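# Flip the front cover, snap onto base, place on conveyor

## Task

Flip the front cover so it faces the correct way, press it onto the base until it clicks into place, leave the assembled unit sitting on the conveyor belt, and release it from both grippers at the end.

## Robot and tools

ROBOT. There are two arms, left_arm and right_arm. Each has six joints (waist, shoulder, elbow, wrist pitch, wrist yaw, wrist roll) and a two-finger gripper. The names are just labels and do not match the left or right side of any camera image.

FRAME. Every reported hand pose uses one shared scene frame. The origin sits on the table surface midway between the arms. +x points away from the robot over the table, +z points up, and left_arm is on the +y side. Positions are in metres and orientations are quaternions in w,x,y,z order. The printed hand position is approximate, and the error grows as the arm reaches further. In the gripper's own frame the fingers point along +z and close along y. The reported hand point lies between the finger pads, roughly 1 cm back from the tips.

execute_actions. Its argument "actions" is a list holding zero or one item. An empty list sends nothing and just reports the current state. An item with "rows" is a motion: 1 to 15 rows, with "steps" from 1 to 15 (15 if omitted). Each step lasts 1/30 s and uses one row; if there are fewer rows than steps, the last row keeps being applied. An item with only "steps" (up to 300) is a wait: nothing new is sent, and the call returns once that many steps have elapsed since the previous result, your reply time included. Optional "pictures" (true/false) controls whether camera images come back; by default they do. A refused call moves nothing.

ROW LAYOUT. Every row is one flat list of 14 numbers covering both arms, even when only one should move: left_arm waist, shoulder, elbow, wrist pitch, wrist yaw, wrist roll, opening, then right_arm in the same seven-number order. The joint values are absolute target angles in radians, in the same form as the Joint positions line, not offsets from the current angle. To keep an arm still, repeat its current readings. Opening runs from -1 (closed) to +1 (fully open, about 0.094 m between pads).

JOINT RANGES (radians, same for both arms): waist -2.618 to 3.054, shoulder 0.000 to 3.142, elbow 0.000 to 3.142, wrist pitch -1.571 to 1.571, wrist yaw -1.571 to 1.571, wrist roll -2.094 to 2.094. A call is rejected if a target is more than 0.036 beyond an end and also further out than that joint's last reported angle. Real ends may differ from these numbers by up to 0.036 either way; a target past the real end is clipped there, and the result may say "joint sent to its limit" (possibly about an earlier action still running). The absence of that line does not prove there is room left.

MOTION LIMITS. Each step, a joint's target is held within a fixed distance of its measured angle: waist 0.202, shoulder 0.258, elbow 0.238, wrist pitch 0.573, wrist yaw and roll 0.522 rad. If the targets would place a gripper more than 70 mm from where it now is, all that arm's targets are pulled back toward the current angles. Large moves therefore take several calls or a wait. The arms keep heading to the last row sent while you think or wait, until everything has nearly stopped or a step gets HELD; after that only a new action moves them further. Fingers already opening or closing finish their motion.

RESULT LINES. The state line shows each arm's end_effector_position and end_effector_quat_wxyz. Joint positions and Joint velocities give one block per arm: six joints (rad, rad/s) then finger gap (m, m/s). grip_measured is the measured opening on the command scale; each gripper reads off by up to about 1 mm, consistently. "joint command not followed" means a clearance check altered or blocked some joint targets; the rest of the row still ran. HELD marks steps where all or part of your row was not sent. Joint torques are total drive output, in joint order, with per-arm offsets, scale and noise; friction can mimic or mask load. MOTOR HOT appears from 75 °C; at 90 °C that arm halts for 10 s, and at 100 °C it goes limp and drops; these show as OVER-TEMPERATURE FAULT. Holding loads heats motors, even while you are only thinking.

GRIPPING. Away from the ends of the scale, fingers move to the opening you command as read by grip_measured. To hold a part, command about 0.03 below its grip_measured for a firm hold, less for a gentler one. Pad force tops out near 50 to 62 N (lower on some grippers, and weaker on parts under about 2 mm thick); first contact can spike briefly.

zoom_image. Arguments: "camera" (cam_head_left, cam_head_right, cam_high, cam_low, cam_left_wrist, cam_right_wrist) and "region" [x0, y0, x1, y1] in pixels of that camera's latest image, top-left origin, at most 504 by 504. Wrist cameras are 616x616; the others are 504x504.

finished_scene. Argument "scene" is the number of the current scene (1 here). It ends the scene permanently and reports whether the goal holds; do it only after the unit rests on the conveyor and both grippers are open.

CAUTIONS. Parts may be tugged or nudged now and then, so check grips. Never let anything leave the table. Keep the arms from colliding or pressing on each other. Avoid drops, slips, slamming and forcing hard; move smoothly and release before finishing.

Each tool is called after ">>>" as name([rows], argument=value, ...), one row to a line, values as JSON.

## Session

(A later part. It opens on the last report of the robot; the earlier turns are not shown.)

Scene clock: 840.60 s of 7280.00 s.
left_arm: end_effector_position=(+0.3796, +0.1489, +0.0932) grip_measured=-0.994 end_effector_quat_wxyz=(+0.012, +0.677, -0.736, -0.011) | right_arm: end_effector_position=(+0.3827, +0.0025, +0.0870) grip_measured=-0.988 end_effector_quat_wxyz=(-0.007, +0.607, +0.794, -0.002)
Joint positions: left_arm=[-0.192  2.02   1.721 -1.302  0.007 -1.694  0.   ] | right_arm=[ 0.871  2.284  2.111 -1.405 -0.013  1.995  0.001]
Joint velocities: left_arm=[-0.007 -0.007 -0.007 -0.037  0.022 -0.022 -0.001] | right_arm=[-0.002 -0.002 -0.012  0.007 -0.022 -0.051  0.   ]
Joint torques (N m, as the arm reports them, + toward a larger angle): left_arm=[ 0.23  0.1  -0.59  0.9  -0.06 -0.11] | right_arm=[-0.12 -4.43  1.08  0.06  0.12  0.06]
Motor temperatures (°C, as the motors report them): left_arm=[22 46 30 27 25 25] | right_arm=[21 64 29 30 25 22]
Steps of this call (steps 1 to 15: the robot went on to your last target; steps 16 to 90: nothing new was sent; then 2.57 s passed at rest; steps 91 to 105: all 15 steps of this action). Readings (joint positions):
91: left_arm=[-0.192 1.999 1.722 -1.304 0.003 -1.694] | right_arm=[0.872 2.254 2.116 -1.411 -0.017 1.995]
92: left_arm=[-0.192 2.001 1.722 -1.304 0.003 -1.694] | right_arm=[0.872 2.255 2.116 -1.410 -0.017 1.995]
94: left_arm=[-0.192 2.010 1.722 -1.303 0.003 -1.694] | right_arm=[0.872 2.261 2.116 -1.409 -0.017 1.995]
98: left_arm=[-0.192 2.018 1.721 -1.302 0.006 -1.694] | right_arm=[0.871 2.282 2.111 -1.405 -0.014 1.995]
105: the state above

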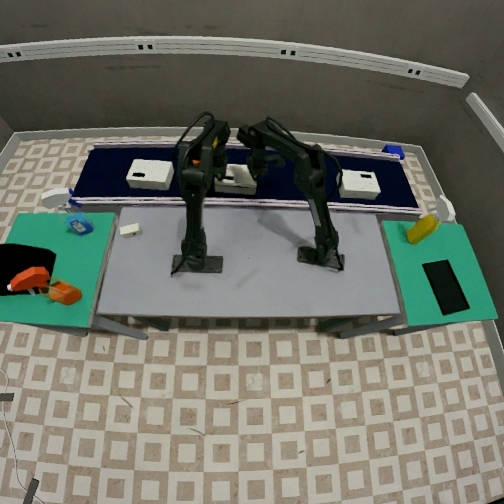

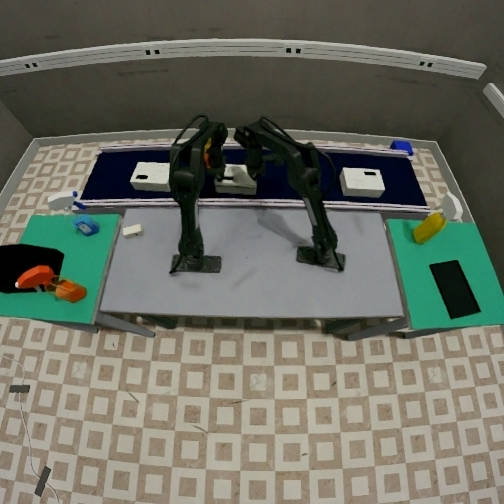

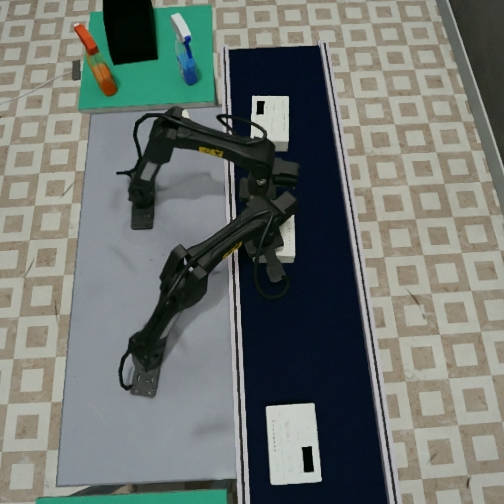

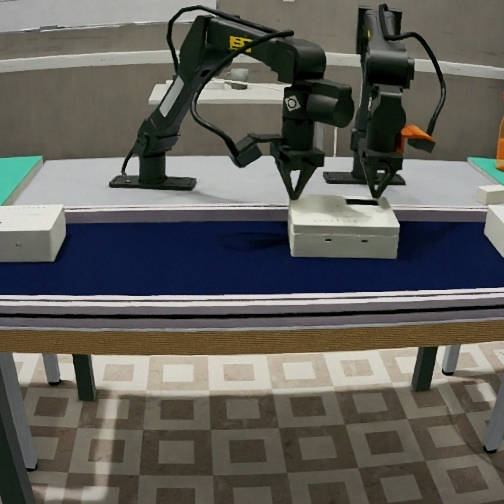

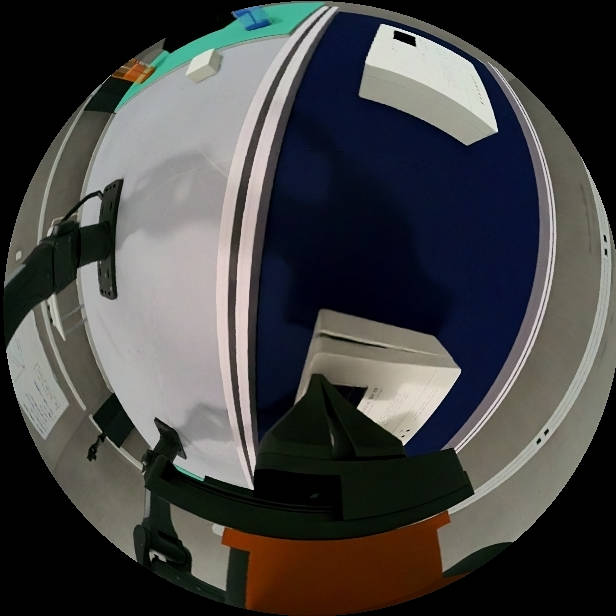

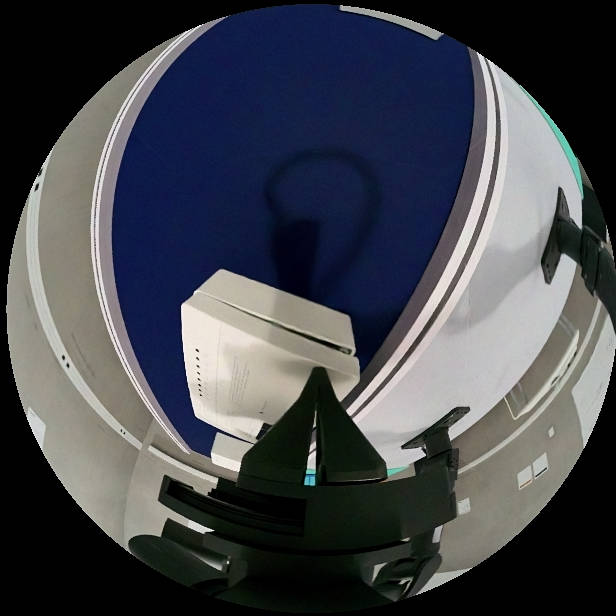

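>>> execute_actions([
  {"rows":[[-0.19,2.03,1.71,-1.3,0,-1.7,-1,0.87,2.29,2.11,-1.4,0,2.0,-1],[-0.19,2.0,1.73,-1.3,0,-1.7,-1,0.87,2.26,2.13,-1.4,0,2.0,-1],[-0.19,1.96,1.74,-1.3,0,-1.7,-1,0.85,2.22,2.13,-1.4,0,2.0,-1],[-0.19,1.92,1.74,-1.3,0,-1.7,-1,0.8,2.18,2.13,-1.4,0,2.0,-1],[-0.19,1.9,1.74,-1.3,0,-1.7,-1,0.7,2.18,2.13,-1.4,0,2.0,-1],[-0.19,1.9,1.74,-1.3,0,-1.7,-1,0.6,2.18,2.13,-1.3,0,1.9,-1],[-0.19,1.9,1.74,-1.3,0,-1.7,-1,0.45,2.2,2.13,-1.0,-0.2,1.7,-1]],"steps":15},
], pictures=false)

>>> execute_actions([
  {"rows":[[-0.39,1.9,1.66,-1.15,-0.08,-1.87,1,0.4,2.45,2.15,0.3,-1.5,1.6,-1]],"steps":15},
], pictures=false)

>>> execute_actions([
  {"steps":20},
], pictures=false)

>>> execute_actions([
  {"rows":[[-0.39,1.9,1.66,-1.15,-0.08,-1.87,1,0.43,2.52,2.15,0.4,-1.5,1.6,-1],[-0.39,1.9,1.66,-1.15,-0.08,-1.87,1,0.45,2.58,2.15,0.5,-1.5,1.6,-1],[-0.39,1.9,1.66,-1.15,-0.08,-1.87,1,0.47,2.63,2.15,0.55,-1.5,1.6,-1],[-0.39,1.9,1.66,-1.15,-0.08,-1.87,1,0.49,2.68,2.15,0.6,-1.5,1.6,-1],[-0.39,1.9,1.66,-1.15,-0.08,-1.87,1,0.5,2.72,2.15,0.63,-1.5,1.6,-1]],"steps":15},
], pictures=false)

>>> execute_actions([
  {"steps":20},
])

Scene clock: 856.50 s of 7280.00 s.
left_arm: end_effector_position=(+0.3822, +0.1484, +0.1386) grip_measured=-0.994 end_effector_quat_wxyz=(-0.026, +0.676, -0.736, +0.042) | right_arm: end_effector_position=(+0.5407, -0.1180, +0.1343) grip_measured=-0.988 end_effector_quat_wxyz=(+0.036, +0.658, +0.724, +0.204)
Joint positions: left_arm=[-0.192  1.9    1.729 -1.301  0.007 -1.694  0.   ] | right_arm=[ 0.445  2.22   2.113 -1.075 -0.156  1.768  0.001]
Joint velocities: left_arm=[ 0.007  0.012 -0.012 -0.051 -0.037  0.007 -0.   ] | right_arm=[-0.867 -0.012 -0.002  0.608 -0.037 -0.403  0.001]
Joint torques (N m, as the arm reports them, + toward a larger angle): left_arm=[ 0.07 -8.24  6.59  0.76 -0.08 -0.11] | right_arm=[  4.86 -15.41   9.88   0.47  -0.43  -0.06]
Motor temperatures (°C, as the motors report them): left_arm=[22 42 28 27 24 25] | right_arm=[21 56 27 29 25 22]
Steps of this call (steps 1 to 15: the robot went on to your last target; steps 16 to 90: nothing new was sent; then 12.40 s passed at rest; steps 91 to 105: all 15 steps of this action). Readings (joint positions):
91: left_arm=[-0.192 2.014 1.724 -1.303 0.007 -1.694] | right_arm=[0.871 2.279 2.113 -1.405 -0.013 1.995]
92: left_arm=[-0.192 2.012 1.724 -1.303 0.007 -1.694] | right_arm=[0.871 2.277 2.113 -1.405 -0.013 1.995]
94: left_arm=[-0.192 1.999 1.724 -1.301 0.007 -1.694] | right_arm=[0.865 2.265 2.113 -1.403 -0.015 1.995]
98: left_arm=[-0.192 1.927 1.724 -1.301 0.007 -1.694] | right_arm=[0.749 2.225 2.113 -1.325 -0.068 1.924]
105: the state above

Scene clock: 857.00 s of 7280.00 s.
left_arm: end_effector_position=(+0.3808, +0.0790, +0.1232) grip_measured=+1.000 end_effector_quat_wxyz=(+0.063, -0.662, +0.745, -0.062) | right_arm: end_effector_position=(+0.6097, +0.0075, +0.1870) grip_measured=-0.988 end_effector_quat_wxyz=(-0.080, +0.231, +0.726, +0.643)
Joint positions: left_arm=[-0.394  1.906  1.666 -1.164 -0.062 -1.858  0.094] | right_arm=[ 0.394  2.501  2.128 -0.027 -1.145  1.635  0.001]
Joint velocities: left_arm=[ 0.051 -0.007 -0.002  0.022 -0.037 -0.051  0.   ] | right_arm=[-0.002 -0.115 -0.007  1.546 -1.692 -0.139  0.001]
Joint torques (N m, as the arm reports them, + toward a larger angle): left_arm=[ 0.34 -8.89  5.47  1.   -0.15 -0.12] | right_arm=[  0.31 -19.09  10.37   1.29  -0.25  -0.11]
Motor temperatures (°C, as the motors report them): left_arm=[22 42 28 27 24 25] | right_arm=[21 56 27 29 25 22]
Steps of this call (steps 1 to 15: all 15 steps of this action). Readings (joint positions):
1: left_arm=[-0.209 1.898 1.719 -1.283 -0.013 -1.720] | right_arm=[0.417 2.233 2.116 -1.038 -0.197 1.752]
2: left_arm=[-0.241 1.896 1.704 -1.257 -0.036 -1.749] | right_arm=[0.396 2.256 2.128 -0.970 -0.259 1.734]
4: left_arm=[-0.331 1.900 1.680 -1.217 -0.049 -1.791] | right_arm=[0.376 2.326 2.140 -0.792 -0.403 1.700]
8: left_arm=[-0.424 1.906 1.666 -1.181 -0.049 -1.834] | right_arm=[0.381 2.469 2.138 -0.407 -0.740 1.653]
15: the state above

Scene clock: 857.67 s of 7280.00 s.
left_arm: end_effector_position=(+0.3818, +0.0792, +0.1233) grip_measured=+1.000 end_effector_quat_wxyz=(+0.065, -0.664, +0.742, -0.063) | right_arm: end_effector_position=(+0.5552, +0.0114, +0.2561) grip_measured=-0.988 end_effector_quat_wxyz=(-0.081, -0.008, +0.709, +0.701)
Joint positions: left_arm=[-0.394  1.906  1.666 -1.161 -0.065 -1.864  0.094] | right_arm=[ 0.394  2.462  2.128  0.275 -1.485  1.616  0.001]
Joint velocities: left_arm=[-0.002 -0.012  0.007  0.037 -0.007  0.007  0.   ] | right_arm=[ 0.012  0.007 -0.012  0.007  0.022 -0.066  0.   ]
Joint torques (N m, as the arm reports them, + toward a larger angle): left_arm=[ 0.32 -8.88  5.52  1.03 -0.18 -0.1 ] | right_arm=[  0.43 -16.84  10.74   1.17  -0.13  -0.14]
Motor temperatures (°C, as the motors report them): left_arm=[22 42 28 27 24 25] | right_arm=[21 57 28 29 25 22]
Steps of this call (steps 1 to 20: the robot went on to your last target). Readings (joint positions):
1: left_arm=[-0.394 1.906 1.666 -1.163 -0.063 -1.859] | right_arm=[0.394 2.497 2.128 0.024 -1.201 1.632]
2: left_arm=[-0.394 1.906 1.666 -1.163 -0.064 -1.860] | right_arm=[0.394 2.492 2.128 0.073 -1.255 1.629]
4: left_arm=[-0.394 1.906 1.666 -1.162 -0.064 -1.862] | right_arm=[0.394 2.480 2.128 0.151 -1.341 1.623]
8: left_arm=[-0.394 1.906 1.666 -1.161 -0.064 -1.863] | right_arm=[0.394 2.463 2.128 0.237 -1.431 1.618]
20: the state above

Scene clock: 858.17 s of 7280.00 s.
left_arm: end_effector_position=(+0.3818, +0.0792, +0.1233) grip_measured=+1.000 end_effector_quat_wxyz=(+0.065, -0.664, +0.742, -0.063) | right_arm: end_effector_position=(+0.5355, +0.0778, +0.1070) grip_measured=-0.988 end_effector_quat_wxyz=(-0.135, -0.043, +0.708, +0.691)
Joint positions: left_arm=[-0.394  1.906  1.666 -1.161 -0.065 -1.864  0.094] | right_arm=[ 0.515  2.773  2.128  0.554 -1.491  1.614  0.001]
Joint velocities: left_arm=[-0.002 -0.012  0.002 -0.037 -0.037  0.066  0.   ] | right_arm=[-0.076 -0.144 -0.007  0.3    0.037  0.037 -0.001]
Joint torques (N m, as the arm reports them, + toward a larger angle): left_arm=[ 0.29 -8.87  5.5   1.03 -0.18 -0.11] | right_arm=[ -0.99 -20.98  10.27   1.24  -0.14  -0.11]
Motor temperatures (°C, as the motors report them): left_arm=[22 43 28 27 24 25] | right_arm=[21 57 28 30 25 22]
Steps of this call (steps 1 to 15: all 15 steps of this action). Readings (joint positions):
1: left_arm=[-0.394 1.906 1.666 -1.161 -0.065 -1.864] | right_arm=[0.396 2.468 2.129 0.291 -1.487 1.616]
2: left_arm=[-0.394 1.906 1.666 -1.161 -0.065 -1.864] | right_arm=[0.401 2.483 2.136 0.331 -1.489 1.616]
4: left_arm=[-0.394 1.906 1.666 -1.161 -0.065 -1.864] | right_arm=[0.419 2.536 2.153 0.426 -1.489 1.614]
8: left_arm=[-0.394 1.906 1.666 -1.161 -0.065 -1.864] | right_arm=[0.477 2.678 2.153 0.534 -1.490 1.614]
15: the state above

Scene clock: 858.83 s of 7280.00 s.
left_arm: end_effector_position=(+0.3818, +0.0792, +0.1233) grip_measured=+1.000 end_effector_quat_wxyz=(+0.065, -0.664, +0.742, -0.063) | right_arm: end_effector_position=(+0.5390, +0.0733, +0.1318) grip_measured=-0.988 end_effector_quat_wxyz=(-0.101, -0.071, +0.704, +0.700)
Joint positions: left_arm=[-0.394  1.906  1.666 -1.161 -0.065 -1.864  0.094] | right_arm=[ 0.506  2.737  2.128  0.609 -1.491  1.614  0.001]
Joint velocities: left_arm=[-0.002  0.007  0.002  0.022  0.037  0.037  0.   ] | right_arm=[-0.017  0.002  0.002  0.037  0.007 -0.007 -0.   ]
Joint torques (N m, as the arm reports them, + toward a larger angle): left_arm=[ 0.3  -8.87  5.49  1.03 -0.18 -0.12] | right_arm=[ -0.41 -18.39  10.27   1.11  -0.1   -0.11]
Motor temperatures (°C, as the motors report them): left_arm=[22 43 29 27 24 25] | right_arm=[21 58 28 30 25 22]
Steps of this call (steps 1 to 20: the robot went on to your last target). Readings (joint positions):
1: left_arm=[-0.394 1.906 1.666 -1.161 -0.065 -1.864] | right_arm=[0.513 2.767 2.128 0.563 -1.491 1.614]
2: left_arm=[-0.394 1.906 1.666 -1.161 -0.065 -1.864] | right_arm=[0.511 2.761 2.128 0.571 -1.491 1.614]
4: left_arm=[-0.394 1.906 1.666 -1.161 -0.065 -1.864] | right_arm=[0.507 2.749 2.128 0.586 -1.491 1.614]
8: left_arm=[-0.394 1.906 1.666 -1.161 -0.065 -1.864] | right_arm=[0.506 2.737 2.128 0.606 -1.491 1.614]
20: the state above

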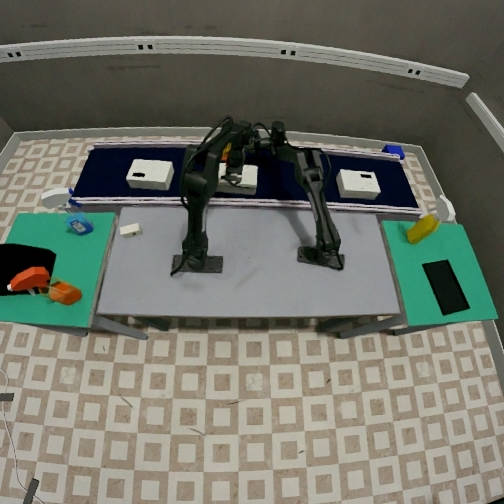

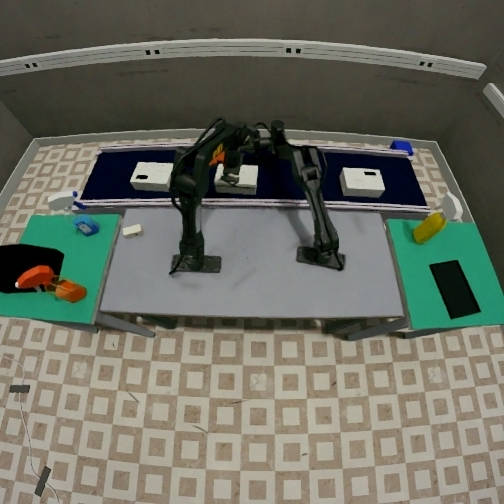

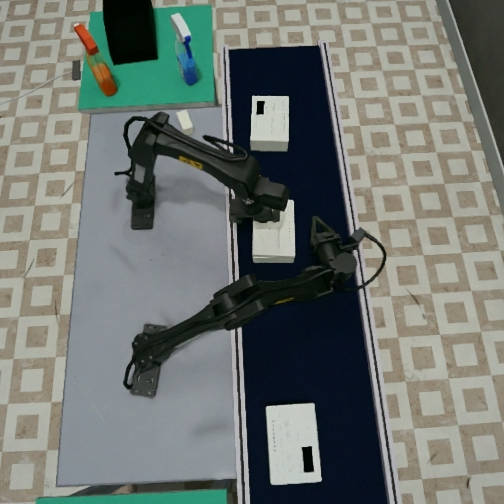

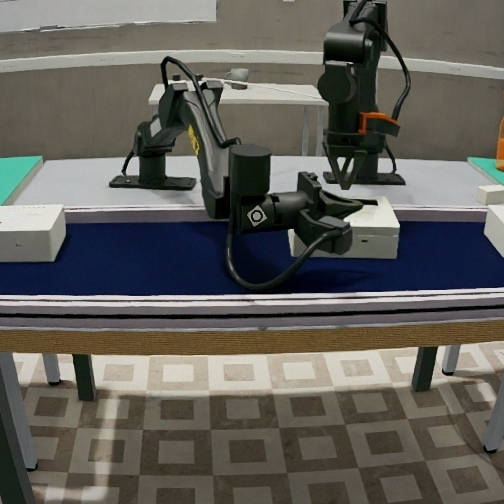

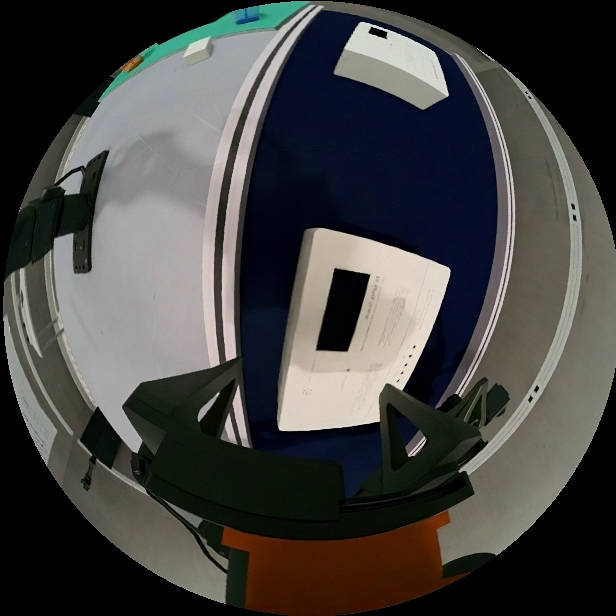

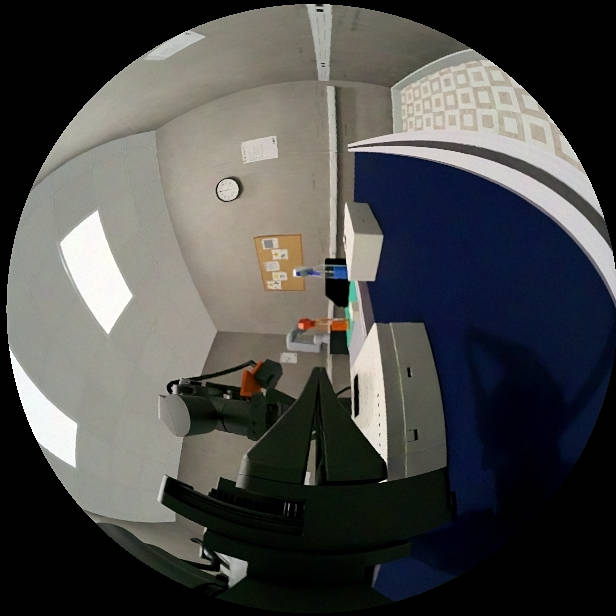

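>>> execute_actions([
  {"rows":[[-0.39,1.93,1.68,-1.14,-0.08,-1.87,1,0.5,2.71,2.1,0.65,-1.5,1.6,0.7],[-0.39,1.94,1.69,-1.13,-0.08,-1.87,1,0.5,2.71,2.08,0.68,-1.5,1.6,0.7],[-0.39,1.95,1.70,-1.12,-0.08,-1.87,1,0.5,2.71,2.06,0.7,-1.5,1.6,0.7],[-0.39,1.96,1.71,-1.11,-0.08,-1.87,1,0.5,2.71,2.04,0.72,-1.5,1.6,0.7],[-0.39,1.97,1.72,-1.1,-0.08,-1.87,1,0.5,2.71,2.02,0.74,-1.5,1.6,0.7],[-0.39,1.98,1.72,-1.09,-0.08,-1.87,1,0.5,2.71,2.0,0.76,-1.5,1.6,0.7],[-0.39,1.99,1.72,-1.09,-0.08,-1.87,1,0.5,2.71,1.98,0.78,-1.5,1.6,0.7],[-0.39,2.0,1.72,-1.09,-0.08,-1.87,1,0.5,2.71,1.96,0.8,-1.5,1.6,0.7],[-0.39,2.0,1.72,-1.09,-0.08,-1.87,1,0.5,2.71,1.94,0.82,-1.5,1.6,0.7],[-0.39,2.0,1.72,-1.09,-0.08,-1.87,1,0.5,2.71,1.92,0.84,-1.5,1.6,0.7],[-0.39,2.0,1.72,-1.09,-0.08,-1.87,1,0.5,2.71,1.90,0.86,-1.5,1.6,0.7],[-0.39,2.0,1.72,-1.09,-0.08,-1.87,1,0.5,2.71,1.885,0.875,-1.5,1.6,0.7]],"steps":15},
], pictures=false)

>>> execute_actions([
  {"steps":20},
])

Scene clock: 868.67 s of 7280.00 s.
left_arm: end_effector_position=(+0.4017, +0.0705, +0.0969) grip_measured=+1.000 end_effector_quat_wxyz=(+0.063, -0.664, +0.742, -0.060) | right_arm: end_effector_position=(+0.5119, +0.0643, +0.0810) grip_measured=+0.698 end_effector_quat_wxyz=(-0.112, -0.062, +0.705, +0.697)
Joint positions: left_arm=[-0.394  2.004  1.699 -1.103 -0.065 -1.864  0.094] | right_arm=[ 0.506  2.726  1.889  0.806 -1.494  1.613  0.08 ]
Joint velocities: left_arm=[-0.002 -0.002  0.032 -0.066  0.066 -0.022  0.   ] | right_arm=[-0.012 -0.007 -0.061  0.315 -0.037 -0.022  0.   ]
Joint torques (N m, as the arm reports them, + toward a larger angle): left_arm=[ 0.3  -9.52  7.54  1.07 -0.18 -0.11] | right_arm=[ -0.5  -17.71   7.66   1.14  -0.08  -0.07]
Motor temperatures (°C, as the motors report them): left_arm=[22 45 29 27 24 25] | right_arm=[21 66 29 31 25 22]
Steps of this call (steps 1 to 15: the robot went on to your last target; steps 16 to 90: nothing new was sent; then 6.33 s passed at rest; steps 91 to 105: all 15 steps of this action). Readings (joint positions):
91: left_arm=[-0.394 1.908 1.666 -1.160 -0.065 -1.864] | right_arm=[0.506 2.736 2.125 0.613 -1.491 1.614]
92: left_arm=[-0.394 1.911 1.667 -1.158 -0.065 -1.864] | right_arm=[0.506 2.734 2.115 0.622 -1.491 1.614]
94: left_arm=[-0.394 1.929 1.677 -1.152 -0.065 -1.864] | right_arm=[0.506 2.728 2.085 0.649 -1.492 1.614]
98: left_arm=[-0.394 1.975 1.698 -1.119 -0.065 -1.864] | right_arm=[0.506 2.726 2.005 0.712 -1.493 1.614]
105: the state above

Scene clock: 869.33 s of 7280.00 s.
left_arm: end_effector_position=(+0.4024, +0.0702, +0.0971) grip_measured=+1.000 end_effector_quat_wxyz=(+0.064, -0.664, +0.742, -0.061) | right_arm: end_effector_position=(+0.5118, +0.0643, +0.0846) grip_measured=+0.698 end_effector_quat_wxyz=(-0.097, -0.077, +0.702, +0.701)
Joint positions: left_arm=[-0.394  2.004  1.699 -1.1   -0.065 -1.864  0.094] | right_arm=[ 0.506  2.726  1.888  0.852 -1.495  1.613  0.08 ]
Joint velocities: left_arm=[ 0.007 -0.012  0.007  0.095  0.007  0.022  0.   ] | right_arm=[-0.002 -0.002  0.002 -0.007  0.007 -0.022 -0.001]
Joint torques (N m, as the arm reports them, + toward a larger angle): left_arm=[ 0.3  -9.51  7.53  1.02 -0.17 -0.11] | right_arm=[ -0.53 -17.6    7.24   1.14  -0.06  -0.11]
Motor temperatures (°C, as the motors report them): left_arm=[22 45 29 27 24 25] | right_arm=[21 67 29 31 25 22]
Steps of this call (steps 1 to 20: the robot went on to your last target). Readings (joint positions):
1: left_arm=[-0.394 2.004 1.699 -1.102 -0.065 -1.864] | right_arm=[0.506 2.726 1.888 0.814 -1.495 1.613]
2: left_arm=[-0.394 2.004 1.699 -1.102 -0.065 -1.864] | right_arm=[0.506 2.726 1.888 0.823 -1.495 1.613]
4: left_arm=[-0.394 2.004 1.699 -1.101 -0.065 -1.864] | right_arm=[0.506 2.726 1.888 0.835 -1.495 1.613]
8: left_arm=[-0.394 2.004 1.699 -1.101 -0.065 -1.864] | right_arm=[0.506 2.726 1.888 0.845 -1.495 1.613]
20: the state above

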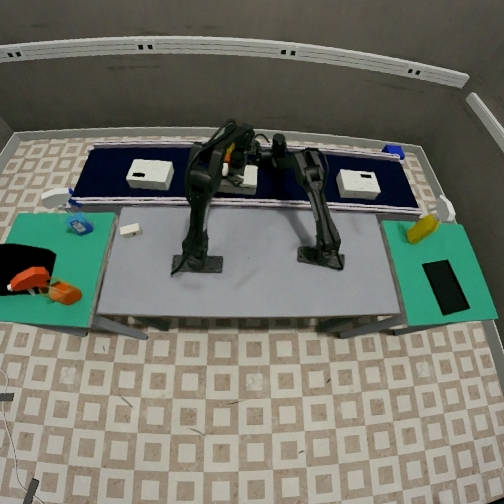

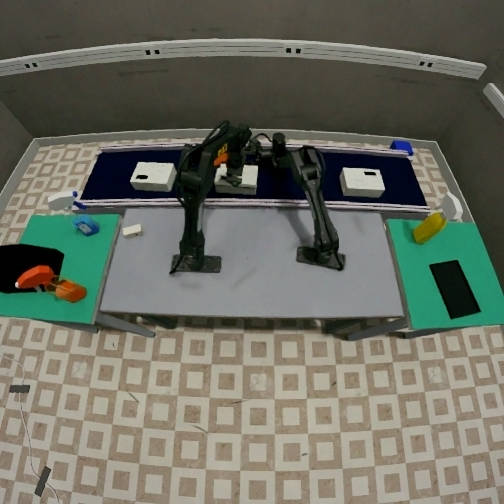

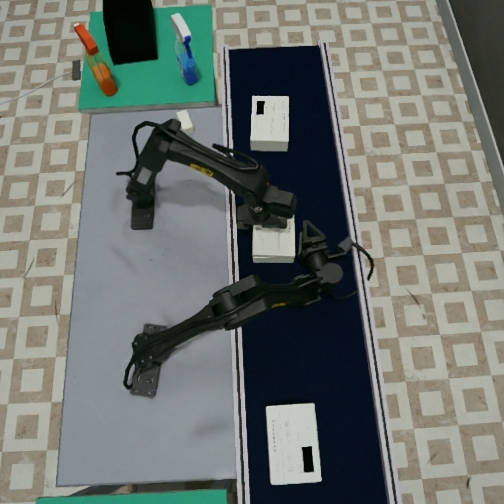

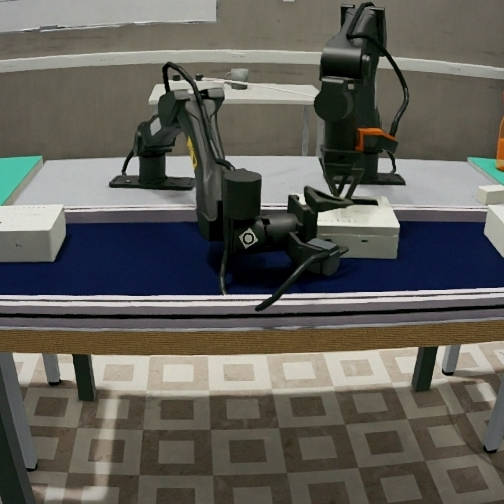

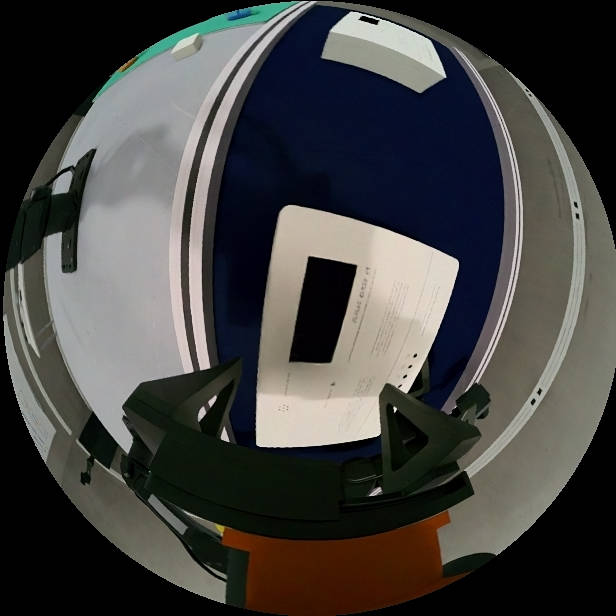

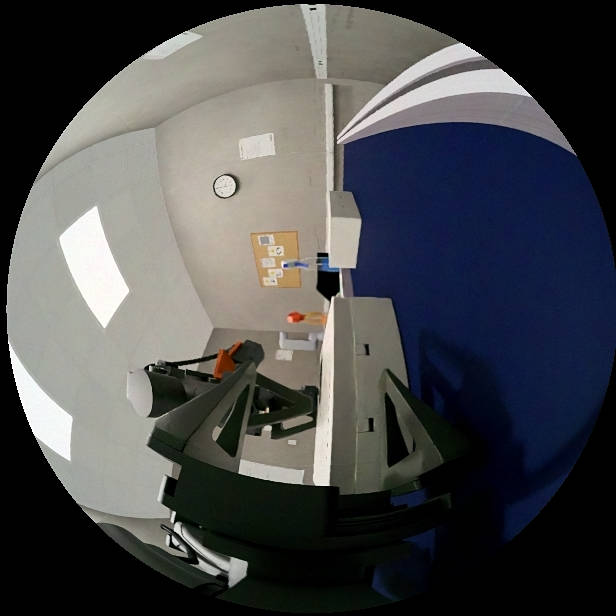

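>>> execute_actions([
  {"rows":[[-0.39,2.01,1.71,-1.09,-0.08,-1.87,1,0.51,2.70,1.87,0.88,-1.55,1.6,0.7],[-0.39,2.015,1.71,-1.09,-0.08,-1.87,1,0.51,2.69,1.855,0.89,-1.55,1.6,0.7],[-0.39,2.02,1.71,-1.09,-0.08,-1.87,1,0.51,2.68,1.84,0.9,-1.55,1.6,0.7],[-0.39,2.025,1.71,-1.09,-0.08,-1.87,1,0.51,2.675,1.825,0.91,-1.55,1.6,0.7],[-0.39,2.03,1.70,-1.09,-0.08,-1.87,1,0.51,2.67,1.81,0.91,-1.55,1.6,0.7],[-0.39,2.04,1.70,-1.09,-0.08,-1.87,1,0.51,2.67,1.80,0.91,-1.55,1.6,0.7],[-0.39,2.05,1.69,-1.09,-0.08,-1.87,1,0.51,2.67,1.80,0.91,-1.55,1.6,0.7],[-0.39,2.07,1.68,-1.09,-0.08,-1.87,1,0.51,2.67,1.80,0.91,-1.55,1.6,0.7]],"steps":15},
], pictures=false)

>>> execute_actions([
  {"rows":[[-0.39,2.09,1.69,-1.05,-0.08,-1.87,0.9,0.51,2.67,1.80,0.91,-1.57,1.6,0.7],[-0.39,2.1,1.69,-1.03,-0.08,-1.87,0.85,0.51,2.67,1.80,0.91,-1.57,1.6,0.7],[-0.39,2.1,1.69,-1.0,-0.08,-1.87,0.8,0.51,2.67,1.80,0.91,-1.57,1.6,0.7],[-0.39,2.1,1.69,-1.0,-0.08,-1.87,0.75,0.51,2.67,1.80,0.91,-1.57,1.6,0.7]],"steps":15},
])

Scene clock: 879.40 s of 7280.00 s.
left_arm: end_effector_position=(+0.4066, +0.0692, +0.0852) grip_measured=+1.000 end_effector_quat_wxyz=(+0.064, -0.665, +0.742, -0.056) | right_arm: end_effector_position=(+0.4956, +0.0593, +0.0814) grip_measured=+0.698 end_effector_quat_wxyz=(-0.113, -0.088, +0.702, +0.698)
Joint positions: left_arm=[-0.394  2.036  1.699 -1.079 -0.069 -1.865  0.094] | right_arm=[ 0.506  2.696  1.812  0.889 -1.533  1.612  0.08 ]
Joint velocities: left_arm=[-0.012  0.012 -0.022  0.037  0.037  0.022  0.   ] | right_arm=[ 0.002 -0.012 -0.017 -0.022 -0.007 -0.051 -0.   ]
Joint torques (N m, as the arm reports them, + toward a larger angle): left_arm=[ 0.34 -6.66  4.61  0.77 -0.16 -0.13] | right_arm=[  0.32 -18.23   6.22   1.1   -0.14  -0.09]
Motor temperatures (°C, as the motors report them): left_arm=[22 46 30 27 24 25] | right_arm=[21 71 29 31 25 22]
Steps of this call (steps 1 to 15: the robot went on to your last target; steps 16 to 90: nothing new was sent; then 6.57 s passed at rest; steps 91 to 105: all 15 steps of this action). Readings (joint positions):
91: left_arm=[-0.394 2.004 1.699 -1.100 -0.065 -1.864] | right_arm=[0.506 2.726 1.888 0.852 -1.500 1.613]
92: left_arm=[-0.394 2.004 1.699 -1.100 -0.065 -1.864] | right_arm=[0.506 2.723 1.883 0.855 -1.507 1.613]
94: left_arm=[-0.394 2.007 1.699 -1.100 -0.065 -1.864] | right_arm=[0.506 2.712 1.858 0.864 -1.518 1.613]
98: left_arm=[-0.394 2.031 1.699 -1.099 -0.065 -1.864] | right_arm=[0.506 2.696 1.816 0.880 -1.531 1.613]
105: the state above

Scene clock: 879.90 s of 7280.00 s.
left_arm: end_effector_position=(+0.4114, +0.0691, +0.0845) grip_measured=+0.757 end_effector_quat_wxyz=(+0.071, -0.665, +0.741, -0.060) | right_arm: end_effector_position=(+0.4952, +0.0587, +0.0818) grip_measured=+0.698 end_effector_quat_wxyz=(-0.111, -0.092, +0.701, +0.698)
Joint positions: left_arm=[-0.394  2.04   1.699 -1.061 -0.079 -1.865  0.083] | right_arm=[ 0.505  2.696  1.812  0.893 -1.537  1.607  0.08 ]
Joint velocities: left_arm=[-0.002 -0.022  0.002  0.022 -0.037  0.022 -0.001] | right_arm=[-0.012  0.012  0.007  0.022 -0.095  0.007  0.   ]
Joint torques (N m, as the arm reports them, + toward a larger angle): left_arm=[ 0.31 -4.69  5.17  1.57 -0.07 -0.11] | right_arm=[  0.38 -18.2    6.22   1.05  -0.31  -0.05]
Motor temperatures (°C, as the motors report them): left_arm=[22 46 30 27 24 25] | right_arm=[21 71 29 31 25 22]
Steps of this call (steps 1 to 15: all 15 steps of this action). Readings (joint positions):
1: left_arm=[-0.394 2.038 1.699 -1.074 -0.070 -1.865] | right_arm=[0.506 2.696 1.812 0.889 -1.535 1.612]
2: left_arm=[-0.394 2.040 1.699 -1.068 -0.072 -1.866] | right_arm=[0.506 2.696 1.812 0.890 -1.536 1.610]
4: left_arm=[-0.394 2.040 1.699 -1.061 -0.076 -1.866] | right_arm=[0.506 2.696 1.812 0.893 -1.537 1.607]
8: left_arm=[-0.394 2.040 1.699 -1.061 -0.079 -1.865] | right_arm=[0.505 2.696 1.812 0.893 -1.537 1.607]
15: the state above

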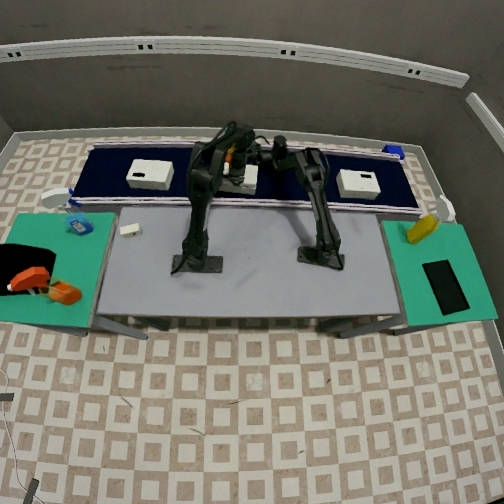

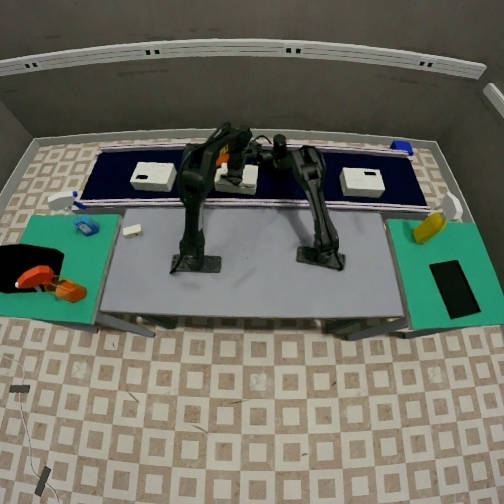

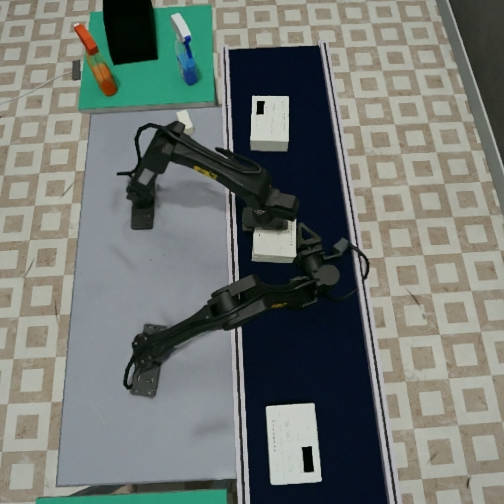

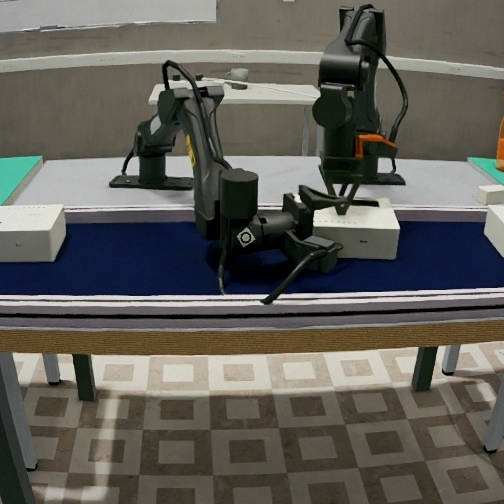

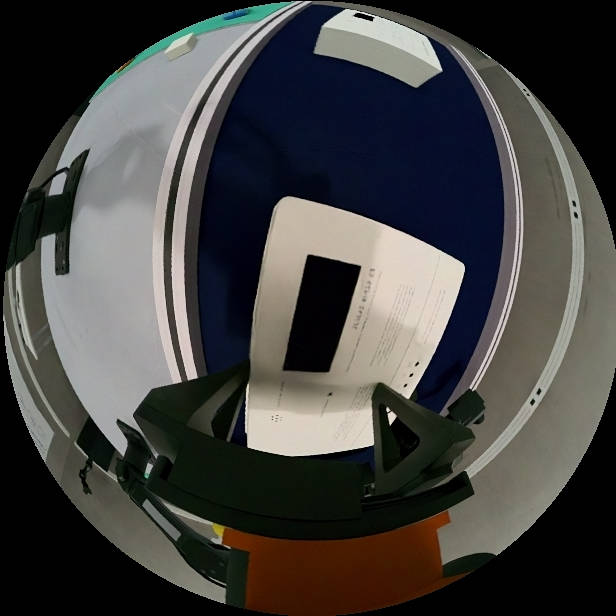

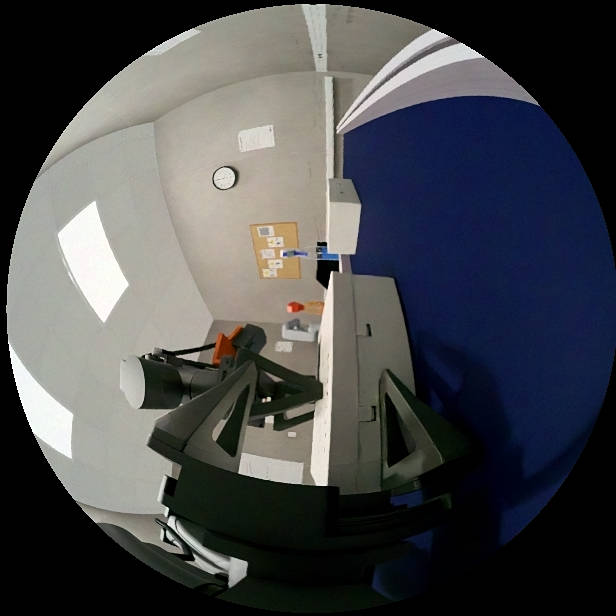

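>>> execute_actions([
  {"rows":[[-0.39,2.06,1.70,-1.08,-0.08,-1.87,1,0.5,2.68,1.85,0.9,-1.48,1.6,0.7],[-0.39,2.03,1.71,-1.09,-0.08,-1.87,1,0.49,2.68,1.89,0.88,-1.45,1.6,0.7],[-0.39,2.01,1.74,-1.13,-0.06,-1.87,1,0.48,2.67,1.93,0.85,-1.4,1.6,0.7],[-0.39,2.0,1.78,-1.18,-0.04,-1.87,1,0.46,2.65,1.97,0.8,-1.4,1.6,0.7],[-0.39,2.0,1.82,-1.25,-0.02,-1.87,1,0.43,2.6,2.0,0.75,-1.4,1.6,0.7],[-0.39,2.02,1.88,-1.33,-0.01,-1.87,1,0.38,2.5,2.0,0.7,-1.4,1.6,0.7],[-0.39,2.03,1.885,-1.34,-0.01,-1.87,1,0.3,2.4,1.9,0.6,-1.4,1.6,0.7]],"steps":15},
], pictures=false)

>>> execute_actions([
  {"rows":[[-0.39,2.04,1.885,-1.34,-0.01,-1.87,-1,0.2,2.0,1.6,0.2,-1.0,1.6,0.7],[-0.39,2.05,1.885,-1.34,-0.01,-1.87,-1,0.2,2.0,1.6,0.2,-1.0,1.6,0.7],[-0.39,2.06,1.885,-1.34,-0.01,-1.87,-1,0.2,2.0,1.6,0.2,-1.0,1.6,0.7],[-0.39,2.07,1.885,-1.34,-0.01,-1.87,-1,0.2,2.0,1.6,0.2,-1.0,1.6,0.7],[-0.39,2.08,1.885,-1.34,-0.01,-1.87,-1,0.18,1.4,1.1,-0.3,-0.5,1.6,0.7]],"steps":15},
], pictures=false)

>>> execute_actions([
  {"steps":25},
])

Scene clock: 891.27 s of 7280.00 s.
left_arm: end_effector_position=(+0.3965, +0.0640, +0.1312) grip_measured=+1.000 end_effector_quat_wxyz=(+0.036, -0.664, +0.745, -0.055) | right_arm: end_effector_position=(+0.5758, -0.0397, +0.2384) grip_measured=+0.698 end_effector_quat_wxyz=(+0.050, -0.028, +0.699, +0.713)
Joint positions: left_arm=[-0.394  2.029  1.876 -1.287 -0.02  -1.865  0.094] | right_arm=[ 0.3    2.422  1.907  0.666 -1.422  1.61   0.08 ]
Joint velocities: left_arm=[-0.042 -0.007  0.002 -0.168 -0.022 -0.007  0.   ] | right_arm=[-0.549 -0.681 -0.002 -0.139  0.183  0.066 -0.   ]
Joint torques (N m, as the arm reports them, + toward a larger angle): left_arm=[ 0.34 -9.19  6.38  0.61  0.   -0.1 ] | right_arm=[  2.82 -13.59   7.85   0.51   0.07  -0.08]
Motor temperatures (°C, as the motors report them): left_arm=[22 44 30 28 24 25] | right_arm=[21 75 28 31 25 22]
MOTOR HOT: a motor of the right arm reached 75 °C. Now the hottest motor of the right arm, joint 2 (shoulder), reports 75 °C. The controller's stop level is 90 °C. To cool a motor, set the load down, stop pushing, or move to a pose that needs little force.
Steps of this call (steps 1 to 15: the robot went on to your last target; steps 16 to 90: nothing new was sent; then 7.87 s passed at rest; steps 91 to 105: all 15 steps of this action). Readings (joint positions):
91: left_arm=[-0.394 2.038 1.700 -1.062 -0.079 -1.865] | right_arm=[0.504 2.696 1.814 0.893 -1.530 1.607]
92: left_arm=[-0.394 2.039 1.700 -1.063 -0.079 -1.865] | right_arm=[0.504 2.696 1.823 0.890 -1.520 1.607]
94: left_arm=[-0.394 2.039 1.711 -1.087 -0.071 -1.865] | right_arm=[0.501 2.699 1.870 0.859 -1.487 1.607]
98: left_arm=[-0.394 2.039 1.836 -1.211 -0.038 -1.865] | right_arm=[0.459 2.631 1.907 0.784 -1.458 1.609]
105: the state above

Scene clock: 891.77 s of 7280.00 s.
left_arm: end_effector_position=(+0.3908, +0.0656, +0.1084) grip_measured=-0.994 end_effector_quat_wxyz=(+0.018, -0.665, +0.746, -0.020) | right_arm: end_effector_position=(+0.4616, -0.1850, +0.2572) grip_measured=+0.699 end_effector_quat_wxyz=(+0.154, +0.497, +0.677, +0.521)
Joint positions: left_arm=[-0.394  2.085  1.876 -1.311 -0.015 -1.865  0.   ] | right_arm=[ 0.172  1.403  1.109 -0.223 -0.594  1.608  0.08 ]
Joint velocities: left_arm=[-0.012 -0.002 -0.027 -0.022 -0.051 -0.037  0.   ] | right_arm=[ 0.007 -0.408 -0.017 -0.212  0.535 -0.007 -0.   ]
Joint torques (N m, as the arm reports them, + toward a larger angle): left_arm=[ 0.3  -9.9   6.21  0.4   0.01 -0.11] | right_arm=[ 0.64 -4.56  8.27  1.04  0.02 -0.07]
Motor temperatures (°C, as the motors report them): left_arm=[22 44 30 28 24 25] | right_arm=[21 74 28 31 25 22]
MOTOR HOT: still on. Now the hottest motor of the right arm, joint 2 (shoulder), reports 74 °C; the controller's stop level is 90 °C.
Steps of this call (steps 1 to 15: all 15 steps of this action). Readings (joint positions):
1: left_arm=[-0.394 2.029 1.876 -1.293 -0.019 -1.865] | right_arm=[0.278 2.364 1.860 0.612 -1.351 1.605]
2: left_arm=[-0.394 2.030 1.876 -1.298 -0.018 -1.865] | right_arm=[0.257 2.281 1.768 0.526 -1.276 1.606]
4: left_arm=[-0.394 2.039 1.876 -1.304 -0.017 -1.865] | right_arm=[0.210 2.131 1.640 0.389 -1.178 1.608]
8: left_arm=[-0.394 2.073 1.876 -1.309 -0.016 -1.865] | right_arm=[0.164 1.820 1.395 0.096 -0.855 1.607]
15: the state above

Scene clock: 892.60 s of 7280.00 s.
left_arm: end_effector_position=(+0.3905, +0.0658, +0.1084) grip_measured=-0.994 end_effector_quat_wxyz=(+0.017, -0.665, +0.746, -0.020) | right_arm: end_effector_position=(+0.4600, -0.1977, +0.2438) grip_measured=+0.699 end_effector_quat_wxyz=(+0.164, +0.532, +0.674, +0.486)
Joint positions: left_arm=[-0.394  2.085  1.876 -1.312 -0.015 -1.865  0.   ] | right_arm=[ 0.172  1.396  1.109 -0.287 -0.51   1.608  0.08 ]
Joint velocities: left_arm=[-0.007 -0.002 -0.002 -0.007 -0.007  0.037  0.001] | right_arm=[-0.007  0.002  0.012 -0.007  0.007  0.095 -0.   ]
Joint torques (N m, as the arm reports them, + toward a larger angle): left_arm=[ 0.29 -9.99  6.38  0.37  0.   -0.11] | right_arm=[ 0.68 -6.13  8.24  1.21 -0.04 -0.06]
Motor temperatures (°C, as the motors report them): left_arm=[22 44 30 28 24 25] | right_arm=[21 73 28 31 25 22]
MOTOR HOT: still on. Now the hottest motor of the right arm, joint 2 (shoulder), reports 73 °C; the controller's stop level is 90 °C.
Steps of this call (steps 1 to 25: the robot went on to your last target). Readings (joint positions):
1: left_arm=[-0.394 2.085 1.876 -1.312 -0.015 -1.865] | right_arm=[0.172 1.394 1.109 -0.228 -0.579 1.608]
2: left_arm=[-0.394 2.085 1.876 -1.312 -0.015 -1.865] | right_arm=[0.172 1.393 1.109 -0.233 -0.566 1.608]
4: left_arm=[-0.394 2.085 1.876 -1.312 -0.015 -1.865] | right_arm=[0.172 1.395 1.109 -0.253 -0.545 1.608]
8: left_arm=[-0.394 2.085 1.876 -1.312 -0.015 -1.865] | right_arm=[0.172 1.396 1.109 -0.277 -0.524 1.608]
25: the state above

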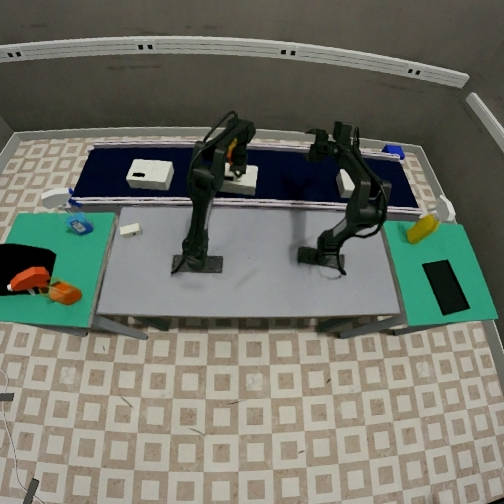

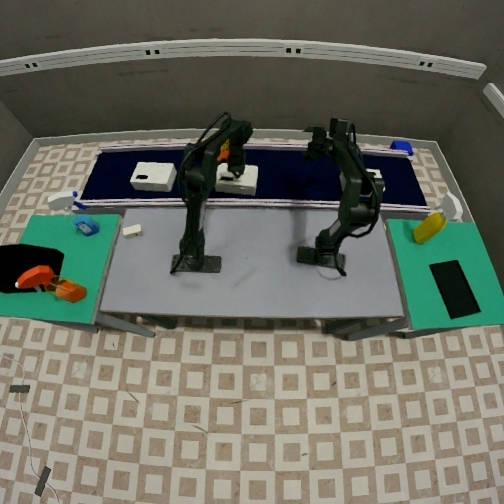

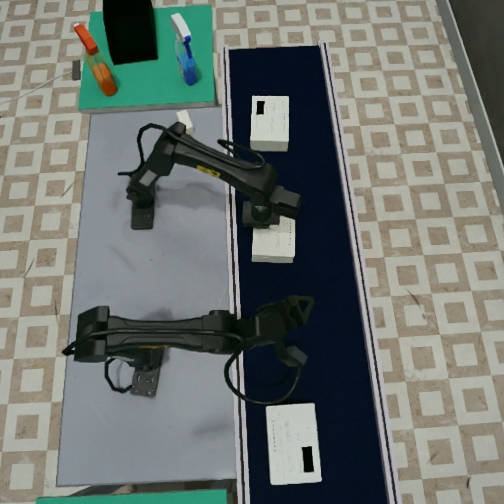

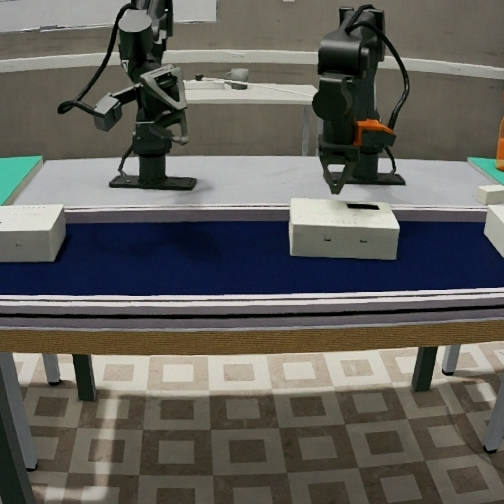

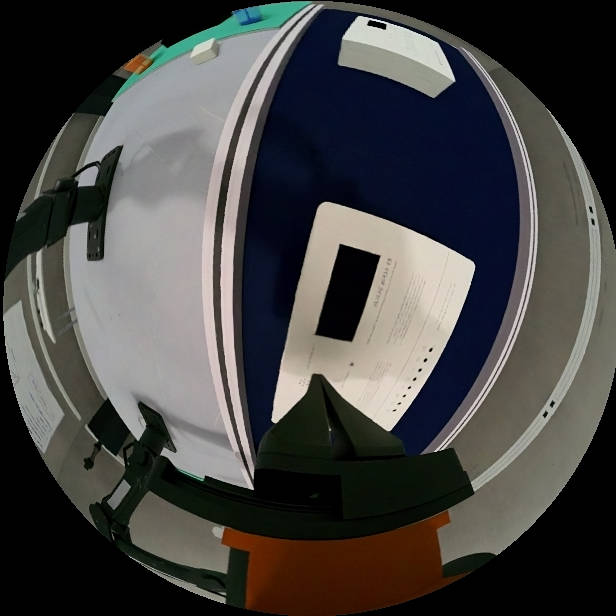

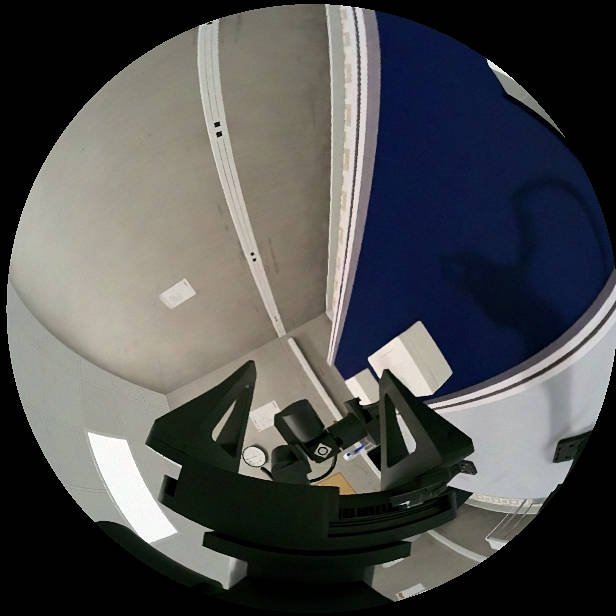

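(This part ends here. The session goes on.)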